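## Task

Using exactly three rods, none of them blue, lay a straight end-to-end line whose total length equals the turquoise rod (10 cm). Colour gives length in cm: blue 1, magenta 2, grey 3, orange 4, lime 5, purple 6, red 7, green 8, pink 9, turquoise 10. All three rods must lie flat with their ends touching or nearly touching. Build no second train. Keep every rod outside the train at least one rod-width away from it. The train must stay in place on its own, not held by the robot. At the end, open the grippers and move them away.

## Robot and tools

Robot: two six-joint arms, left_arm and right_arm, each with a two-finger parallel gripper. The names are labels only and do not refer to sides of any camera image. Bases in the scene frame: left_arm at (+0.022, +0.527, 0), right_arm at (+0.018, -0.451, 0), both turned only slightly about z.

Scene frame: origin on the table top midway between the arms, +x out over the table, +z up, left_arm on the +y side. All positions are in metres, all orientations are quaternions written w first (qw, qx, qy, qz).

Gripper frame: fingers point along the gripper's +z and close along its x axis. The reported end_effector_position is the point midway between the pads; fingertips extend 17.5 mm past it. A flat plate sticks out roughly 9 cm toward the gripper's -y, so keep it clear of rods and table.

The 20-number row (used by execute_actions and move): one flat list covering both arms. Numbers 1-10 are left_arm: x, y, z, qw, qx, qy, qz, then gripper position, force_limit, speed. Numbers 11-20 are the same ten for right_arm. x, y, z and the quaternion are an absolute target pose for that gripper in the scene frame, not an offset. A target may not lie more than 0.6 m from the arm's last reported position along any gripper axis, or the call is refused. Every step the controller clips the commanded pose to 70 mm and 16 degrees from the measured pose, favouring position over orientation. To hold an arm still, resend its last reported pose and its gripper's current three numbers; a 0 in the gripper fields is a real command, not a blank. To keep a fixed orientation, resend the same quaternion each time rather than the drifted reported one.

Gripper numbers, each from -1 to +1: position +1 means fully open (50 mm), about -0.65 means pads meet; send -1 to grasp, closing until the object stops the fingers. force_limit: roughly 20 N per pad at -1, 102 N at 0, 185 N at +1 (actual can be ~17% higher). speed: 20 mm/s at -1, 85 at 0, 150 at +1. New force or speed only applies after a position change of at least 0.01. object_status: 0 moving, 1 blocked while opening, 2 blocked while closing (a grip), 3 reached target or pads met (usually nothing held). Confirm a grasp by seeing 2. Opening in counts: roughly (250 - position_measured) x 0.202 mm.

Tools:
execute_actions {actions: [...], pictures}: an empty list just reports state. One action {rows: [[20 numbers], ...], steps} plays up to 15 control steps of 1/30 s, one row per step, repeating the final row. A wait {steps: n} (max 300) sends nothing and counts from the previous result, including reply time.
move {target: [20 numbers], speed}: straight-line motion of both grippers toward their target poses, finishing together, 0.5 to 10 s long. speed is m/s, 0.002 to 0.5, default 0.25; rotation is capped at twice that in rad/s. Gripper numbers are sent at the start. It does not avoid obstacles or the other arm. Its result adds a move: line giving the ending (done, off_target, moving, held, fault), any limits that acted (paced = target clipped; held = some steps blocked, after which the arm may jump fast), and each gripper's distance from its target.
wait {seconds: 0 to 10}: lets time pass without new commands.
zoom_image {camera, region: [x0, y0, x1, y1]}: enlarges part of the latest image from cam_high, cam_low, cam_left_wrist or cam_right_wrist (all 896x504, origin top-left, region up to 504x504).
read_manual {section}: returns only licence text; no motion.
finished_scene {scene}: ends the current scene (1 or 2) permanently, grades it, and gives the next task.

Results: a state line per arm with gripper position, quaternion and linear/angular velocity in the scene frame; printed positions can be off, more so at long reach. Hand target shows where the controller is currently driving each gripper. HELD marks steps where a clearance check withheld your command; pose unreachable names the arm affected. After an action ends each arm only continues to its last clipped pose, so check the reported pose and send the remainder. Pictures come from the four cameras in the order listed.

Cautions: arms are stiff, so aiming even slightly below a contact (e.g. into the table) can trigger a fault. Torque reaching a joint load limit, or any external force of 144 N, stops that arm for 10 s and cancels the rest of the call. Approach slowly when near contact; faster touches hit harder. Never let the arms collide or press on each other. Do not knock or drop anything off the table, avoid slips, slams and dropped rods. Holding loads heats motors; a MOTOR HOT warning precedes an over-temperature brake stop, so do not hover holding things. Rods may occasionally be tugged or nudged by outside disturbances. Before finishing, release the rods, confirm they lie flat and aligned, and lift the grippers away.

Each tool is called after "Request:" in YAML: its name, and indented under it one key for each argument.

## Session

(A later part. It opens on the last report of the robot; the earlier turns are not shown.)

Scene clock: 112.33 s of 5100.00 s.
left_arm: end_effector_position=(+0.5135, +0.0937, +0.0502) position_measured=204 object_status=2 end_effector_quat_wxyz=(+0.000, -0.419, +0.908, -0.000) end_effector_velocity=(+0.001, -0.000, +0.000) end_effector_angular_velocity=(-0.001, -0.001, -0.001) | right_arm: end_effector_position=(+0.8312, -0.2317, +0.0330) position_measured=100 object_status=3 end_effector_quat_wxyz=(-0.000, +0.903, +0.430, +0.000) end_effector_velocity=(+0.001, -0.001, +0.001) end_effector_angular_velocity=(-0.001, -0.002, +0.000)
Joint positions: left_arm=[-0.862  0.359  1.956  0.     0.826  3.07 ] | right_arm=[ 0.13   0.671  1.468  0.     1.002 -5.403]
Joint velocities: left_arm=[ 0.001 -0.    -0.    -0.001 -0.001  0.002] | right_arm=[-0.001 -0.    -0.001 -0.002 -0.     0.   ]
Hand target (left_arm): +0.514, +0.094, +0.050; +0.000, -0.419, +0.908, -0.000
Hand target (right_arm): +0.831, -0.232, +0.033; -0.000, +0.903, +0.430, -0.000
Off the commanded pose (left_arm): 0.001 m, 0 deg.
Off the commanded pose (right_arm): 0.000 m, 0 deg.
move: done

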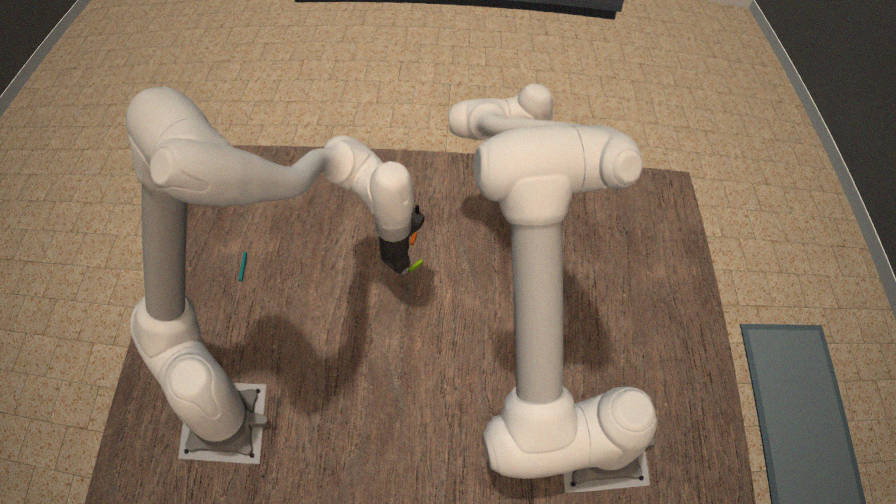

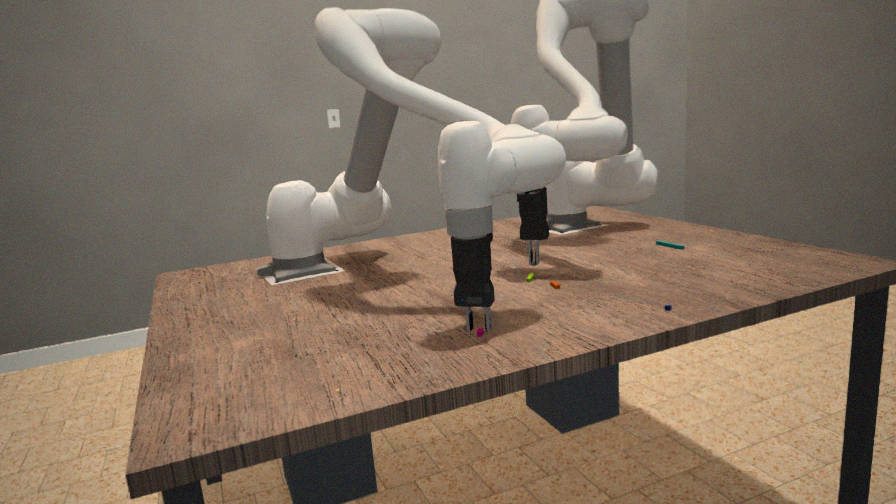

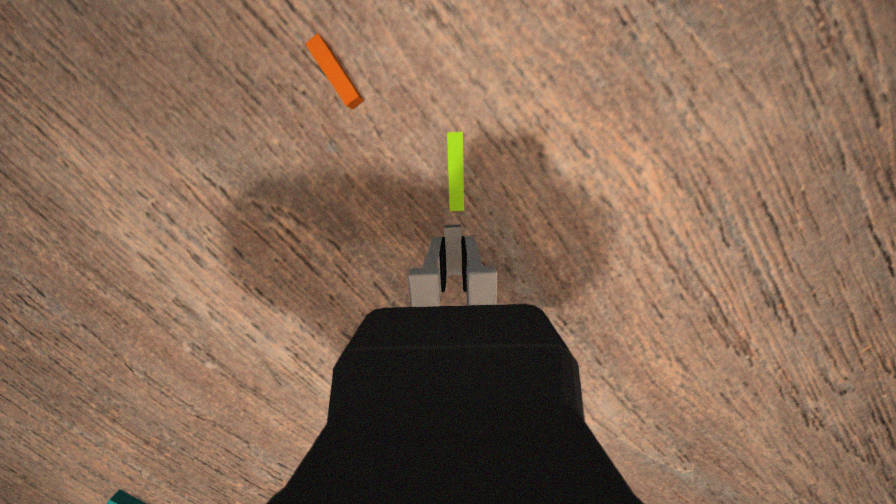

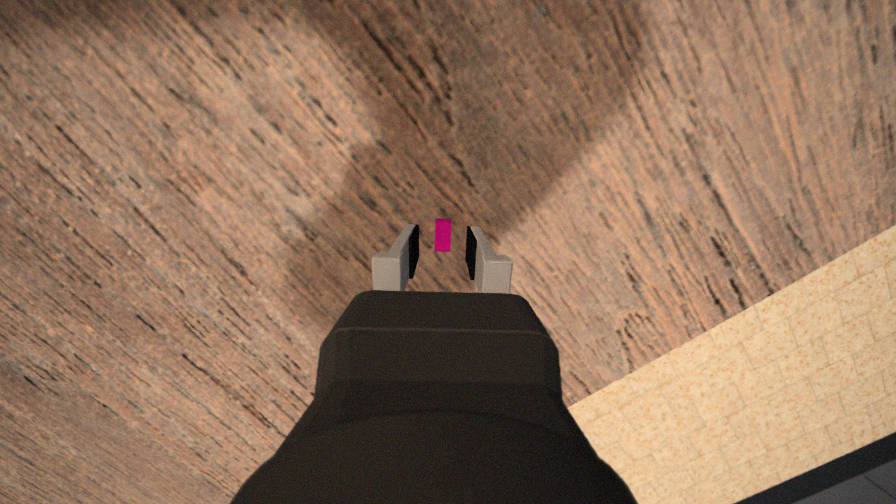

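Request:
move:
  target: [0.514, 0.0896, 0.027, 0, 0.4115, -0.9114, 0, -1, -0.5, -0.77, 0.832, -0.2323, 0.0237, 0, 0.9026, 0.4305, 0, -1, -0.5, -0.93]
  speed: 0.06

Request:
move:
  target: [0.5172, 0.0868, 0.0237, 0, 0.4115, -0.9114, 0, -1, -0.5, -0.77, 0.828, -0.228, 0.052, 0, 0.9026, 0.4305, 0, -1, -0.5, -0.93]
  speed: 0.07

Request:
execute_actions:
  actions:
    - {"rows": [[0.5172, 0.0868, 0.0237, 0, 0.4115, -0.9114, 0, 1, -0.5, 0.3, 0.828, -0.228, 0.052, 0, 0.9026, 0.4305, 0, -1, -0.5, -0.93]], "steps": 4}

Request:
move:
  target: [0.36, 0.38, 0.19, 0, 0.4115, -0.9114, 0, 1, -0.5, 0.3, 0.585, 0.024, 0.055, 0, 0.9114, 0.4115, 0, -1, -0.5, -0.93]
  speed: 0.45

Request:
zoom_image:
  camera: "cam_right_wrist"
  region: [370, 50, 520, 280]

Request:
zoom_image:
  camera: "cam_right_wrist"
  region: [405, 180, 480, 270]

Request:
zoom_image:
  camera: "cam_low"
  region: [495, 235, 565, 300]

Scene clock: 166.53 s of 5100.00 s.
left_arm: end_effector_position=(+0.5140, +0.0896, +0.0270) position_measured=204 object_status=2 end_effector_quat_wxyz=(+0.000, -0.412, +0.911, +0.000) end_effector_velocity=(+0.000, +0.000, -0.000) end_effector_angular_velocity=(-0.000, +0.000, +0.001) | right_arm: end_effector_position=(+0.8320, -0.2323, +0.0237) position_measured=205 object_status=2 end_effector_quat_wxyz=(+0.000, +0.903, +0.431, +0.000) end_effector_velocity=(+0.000, +0.001, +0.000) end_effector_angular_velocity=(+0.001, -0.000, +0.000)
Joint positions: left_arm=[-0.865  0.391  1.963  0.     0.787  3.082] | right_arm=[ 0.129  0.68   1.471  0.     0.99  -5.404]
Joint velocities: left_arm=[ 0.001  0.    -0.    -0.     0.    -0.   ] | right_arm=[ 0.001  0.    -0.001  0.001  0.     0.   ]
Hand target (left_arm): +0.514, +0.090, +0.027; +0.000, -0.412, +0.911, +0.000
Hand target (right_arm): +0.832, -0.232, +0.024; -0.000, +0.903, +0.431, +0.000
Off the commanded pose (left_arm): 0.000 m, 0 deg.
Off the commanded pose (right_arm): 0.000 m, 0 deg.
After step 90, 50.10 s passed at rest.
move: done

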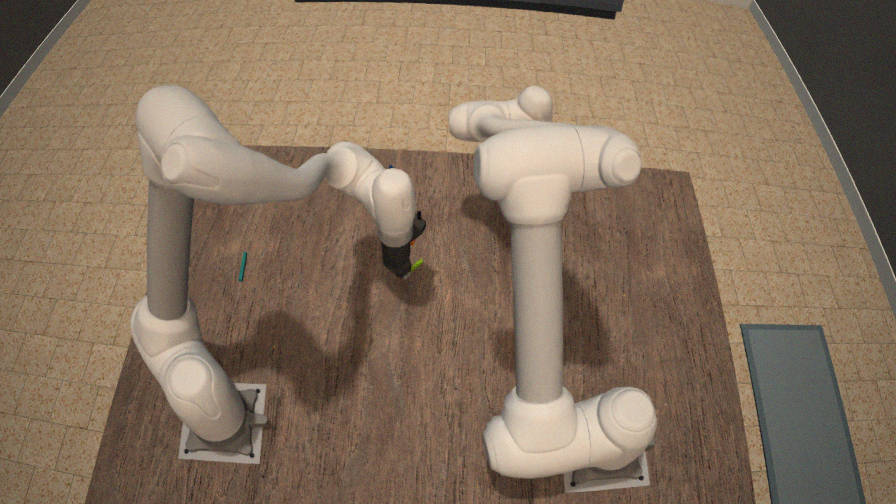

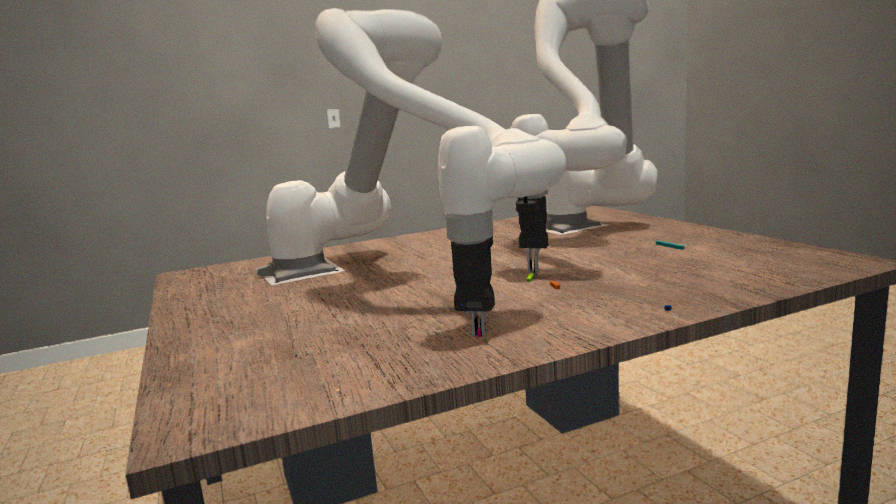

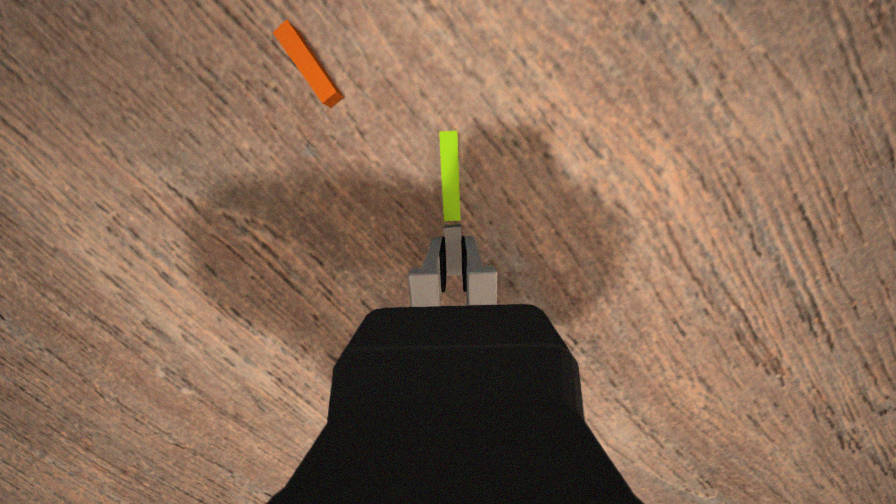

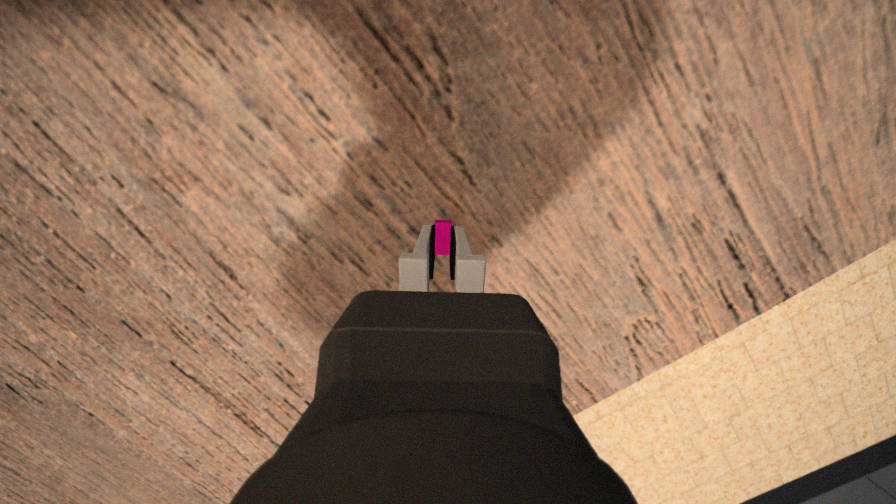

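Scene clock: 167.27 s of 5100.00 s.
left_arm: end_effector_position=(+0.5172, +0.0868, +0.0237) position_measured=204 object_status=2 end_effector_quat_wxyz=(+0.000, -0.411, +0.911, -0.000) end_effector_velocity=(-0.000, -0.001, +0.001) end_effector_angular_velocity=(-0.001, -0.000, -0.000) | right_arm: end_effector_position=(+0.8279, -0.2280, +0.0520) position_measured=205 object_status=2 end_effector_quat_wxyz=(-0.000, +0.903, +0.430, -0.000) end_effector_velocity=(-0.000, +0.001, +0.001) end_effector_angular_velocity=(+0.000, -0.001, +0.000)
Joint positions: left_arm=[-0.865  0.4    1.957  0.     0.784  3.083] | right_arm=[ 0.135  0.652  1.463  0.     1.027 -5.398]
Joint velocities: left_arm=[-0.001 -0.001 -0.    -0.001 -0.    -0.   ] | right_arm=[ 0.001 -0.001  0.     0.     0.     0.   ]
Hand target (left_arm): +0.517, +0.087, +0.024; +0.000, -0.412, +0.911, +0.000
Hand target (right_arm): +0.828, -0.228, +0.052; +0.000, +0.903, +0.430, +0.000
Off the commanded pose (left_arm): 0.000 m, 0 deg.
Off the commanded pose (right_arm): 0.000 m, 0 deg.
move: done

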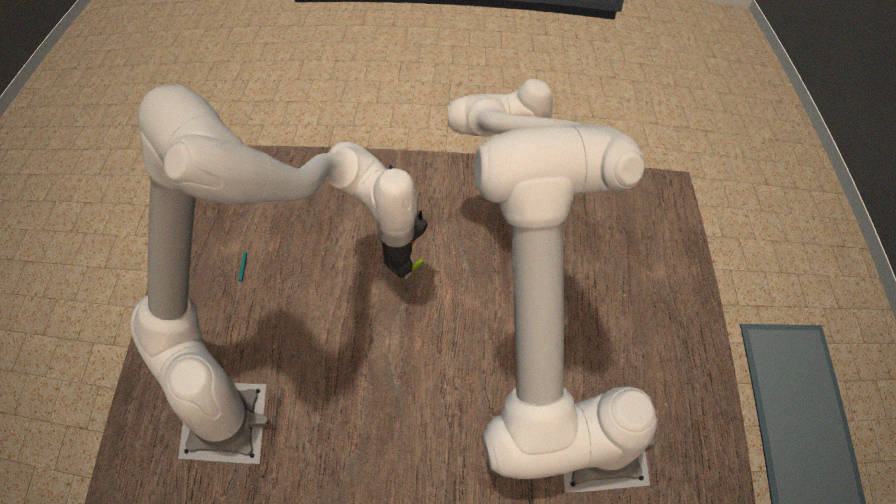

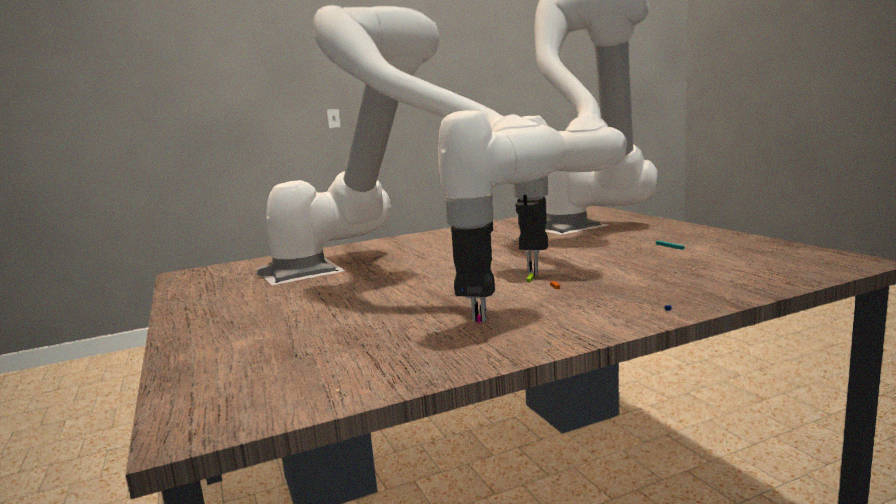

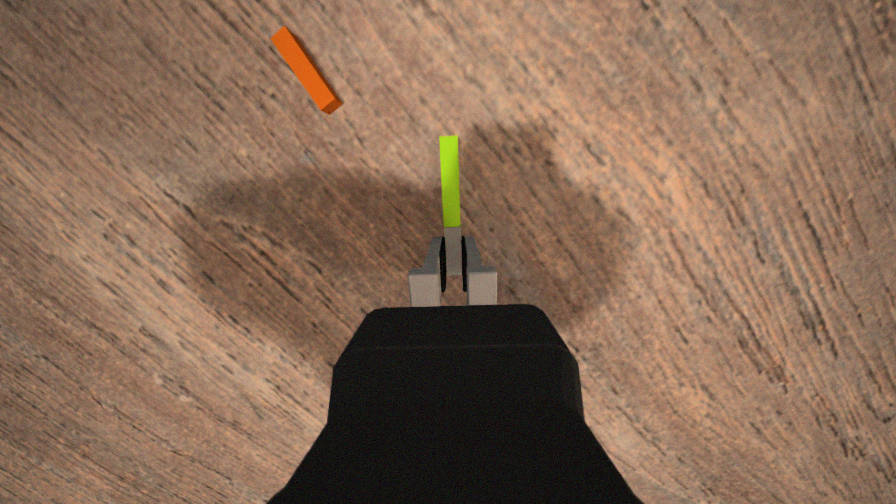

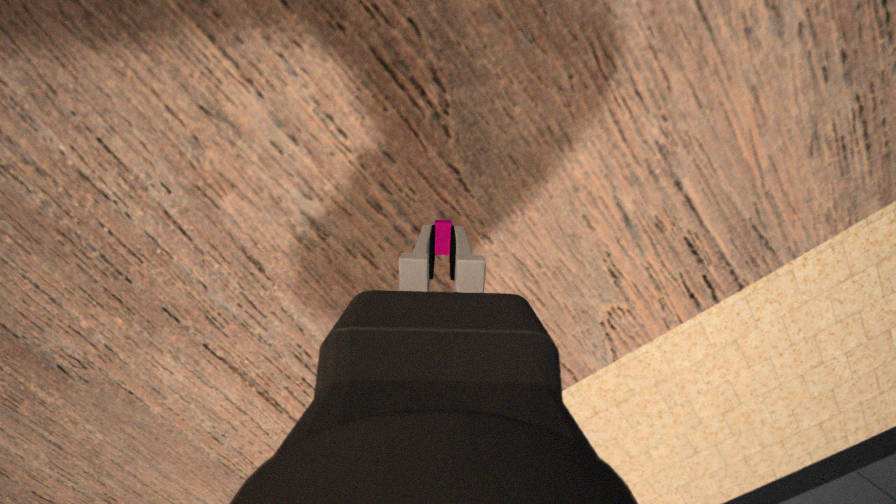

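Scene clock: 167.40 s of 5100.00 s.
left_arm: end_effector_position=(+0.5172, +0.0868, +0.0237) position_measured=148 object_status=0 end_effector_quat_wxyz=(+0.000, -0.412, +0.911, -0.000) end_effector_velocity=(+0.000, +0.000, -0.001) end_effector_angular_velocity=(+0.000, +0.000, +0.001) | right_arm: end_effector_position=(+0.8280, -0.2280, +0.0520) position_measured=205 object_status=2 end_effector_quat_wxyz=(+0.000, +0.903, +0.430, +0.000) end_effector_velocity=(-0.000, +0.000, +0.000) end_effector_angular_velocity=(+0.000, -0.000, +0.001)
Joint positions: left_arm=[-0.865  0.4    1.957  0.     0.784  3.083] | right_arm=[ 0.135  0.652  1.463  0.     1.027 -5.398]
Joint velocities: left_arm=[ 0.     0.001 -0.     0.    -0.001 -0.001] | right_arm=[ 0.001 -0.    -0.     0.     0.    -0.   ]
Hand target (left_arm): +0.517, +0.087, +0.024; -0.000, -0.412, +0.911, +0.000
Hand target (right_arm): +0.828, -0.228, +0.052; +0.000, +0.903, +0.430, +0.000
Off the commanded pose (left_arm): 0.000 m, 0 deg.
Off the commanded pose (right_arm): 0.000 m, 0 deg.
Steps of this call (steps 1 to 4: all 4 steps of this action). Readings (end_effector_position | what the end effector reports):
1: left_arm (+0.5172, +0.0868, +0.0237) | right_arm (+0.8280, -0.2280, +0.0520) | left_arm position_measured=200 object_status=0 | right_arm position_measured=205 object_status=2
2: left_arm (+0.5172, +0.0868, +0.0237) | right_arm (+0.8280, -0.2280, +0.0520) | left_arm position_measured=182 object_status=0 | right_arm position_measured=205 object_status=2
4: the state above

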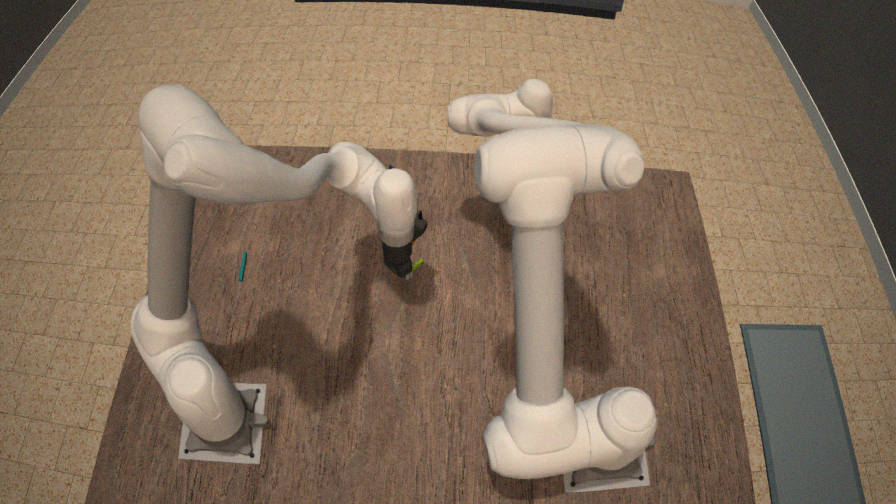

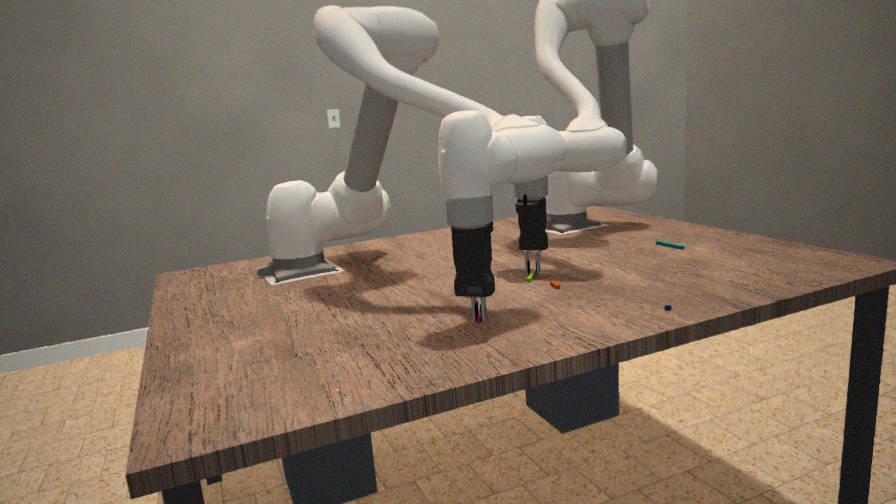

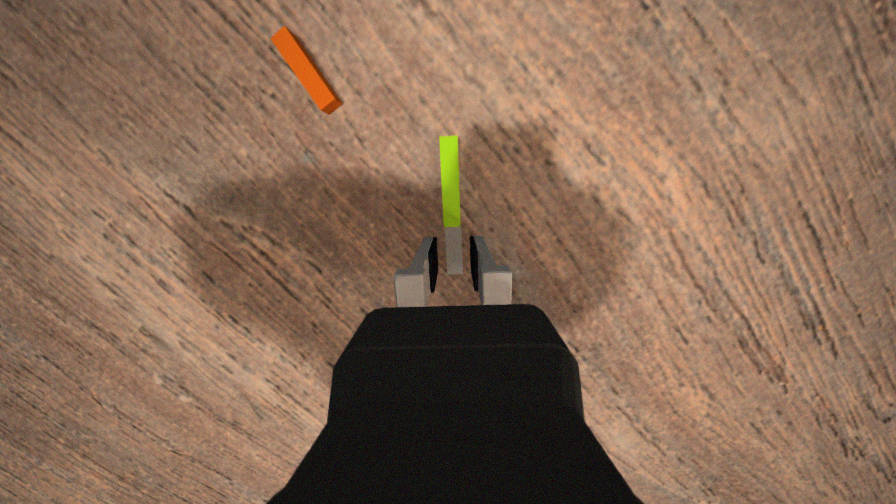

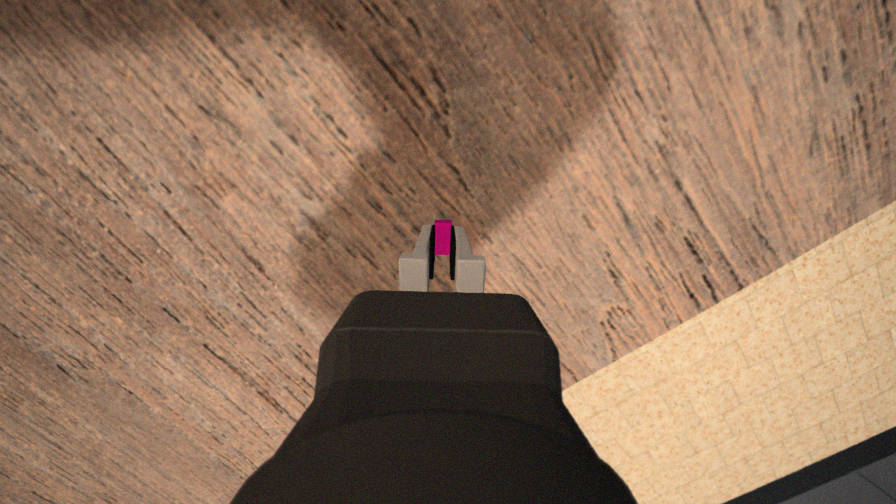

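Scene clock: 169.30 s of 5100.00 s.
left_arm: end_effector_position=(+0.3594, +0.3800, +0.1898) position_measured=3 object_status=3 end_effector_quat_wxyz=(+0.000, -0.411, +0.911, +0.000) end_effector_velocity=(+0.000, -0.000, +0.001) end_effector_angular_velocity=(-0.002, -0.002, +0.001) | right_arm: end_effector_position=(+0.5855, +0.0245, +0.0548) position_measured=205 object_status=2 end_effector_quat_wxyz=(-0.000, +0.911, +0.412, +0.000) end_effector_velocity=(-0.000, -0.000, -0.001) end_effector_angular_velocity=(-0.001, +0.000, +0.000)
Joint positions: left_arm=[-0.573 -0.249  2.303  0.     1.088  3.375] | right_arm=[ 0.548  0.501  1.718  0.001  0.922 -4.944]
Joint velocities: left_arm=[ 0.001 -0.001 -0.001 -0.001 -0.    -0.   ] | right_arm=[-0.  0.  0. -0. -0.  0.]
Hand target (left_arm): +0.359, +0.380, +0.190; +0.000, -0.411, +0.911, -0.000
Hand target (right_arm): +0.585, +0.025, +0.055; -0.000, +0.911, +0.412, +0.000
Off the commanded pose (left_arm): 0.001 m, 0 deg.
Off the commanded pose (right_arm): 0.001 m, 0 deg.
move: done; limits=paced

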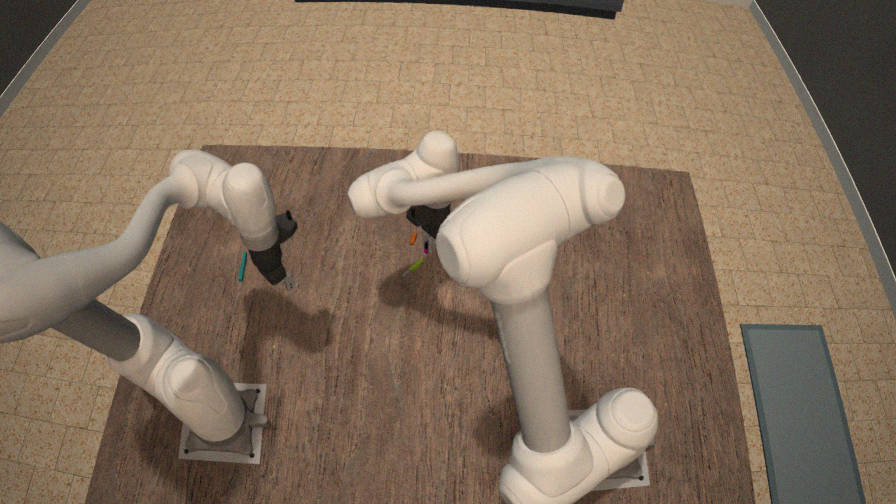

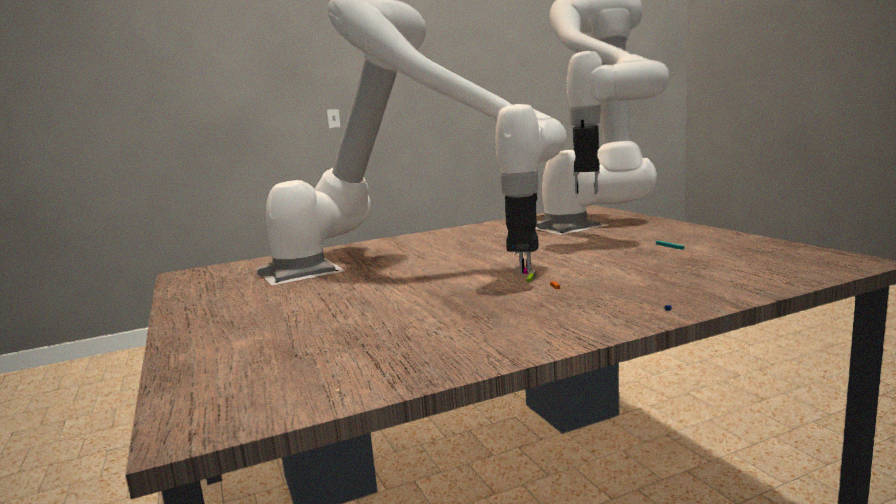

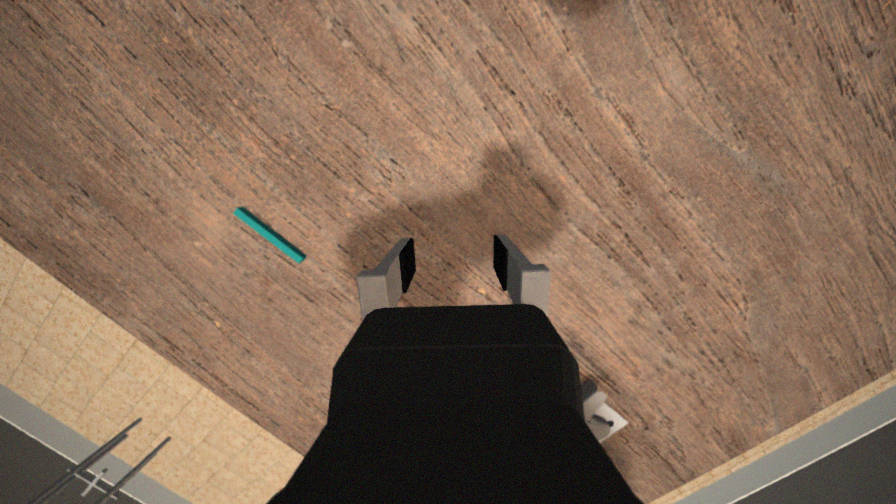

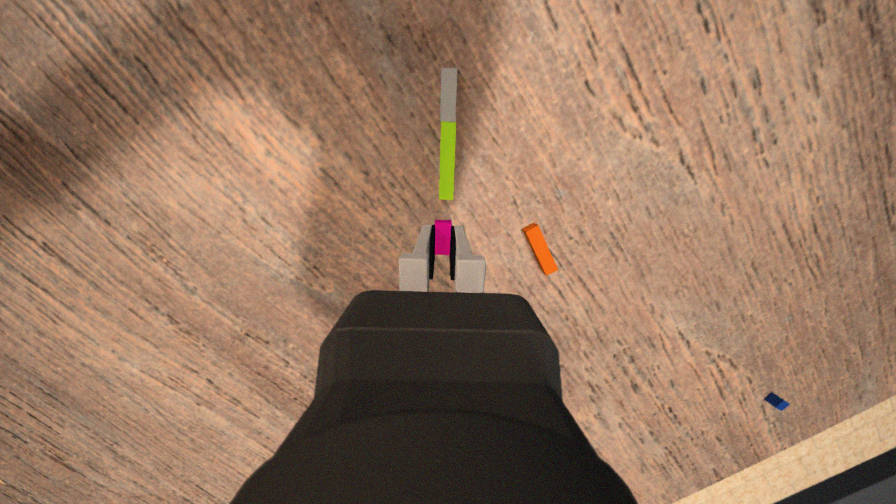

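Region (370, 50, 520, 280) of cam_right_wrist's 896x504 image, scaled by 2.191, with more detail than that image has; it fills the left 329 columns of this view, and the rest is white.

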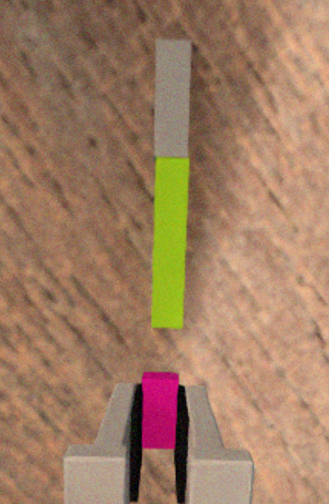

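Region (405, 180, 480, 270) of cam_right_wrist's 896x504 image, scaled by 5.600, with more detail than that image has.

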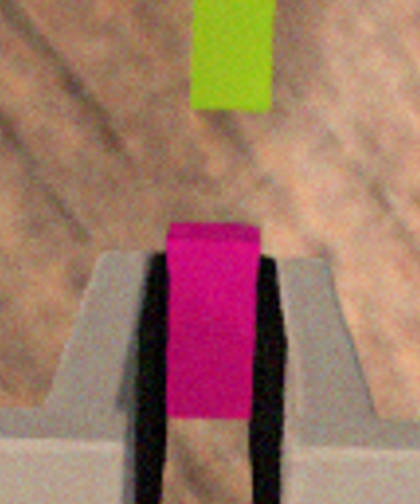

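Region (495, 235, 565, 300) of cam_low's 896x504 image, scaled by 7.200, with more detail than that image has; it fills the top 468 rows of this view, and the rest is white.

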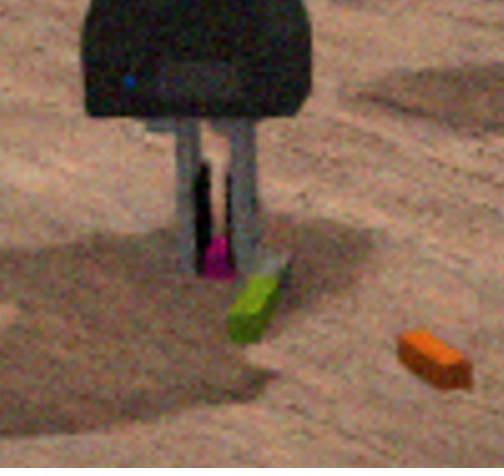

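Request:
zoom_image:
  camera: "cam_right_wrist"
  region: [420, 110, 475, 210]

Request:
zoom_image:
  camera: "cam_low"
  region: [512, 255, 545, 288]

Region (420, 110, 475, 210) of cam_right_wrist's 896x504 image, scaled by 5.040, with more detail than that image has; it fills the left 277 columns of this view, and the rest is white.

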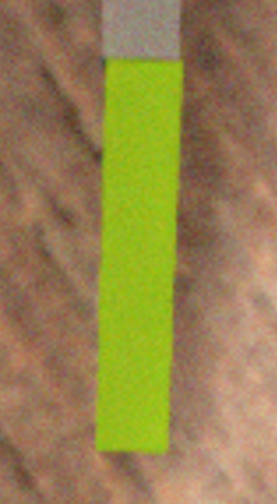

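Region (512, 255, 545, 288) of cam_low's 896x504 image, scaled by 15.273, with more detail than that image has.

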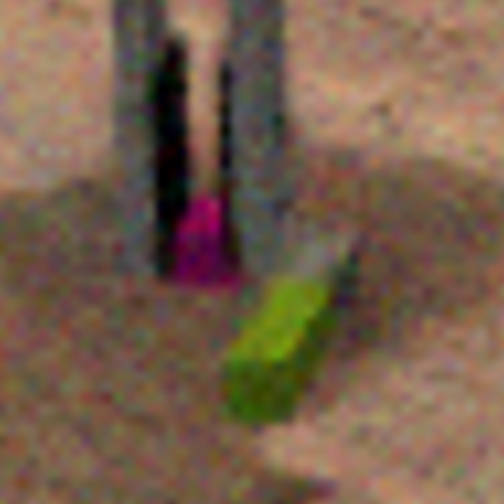

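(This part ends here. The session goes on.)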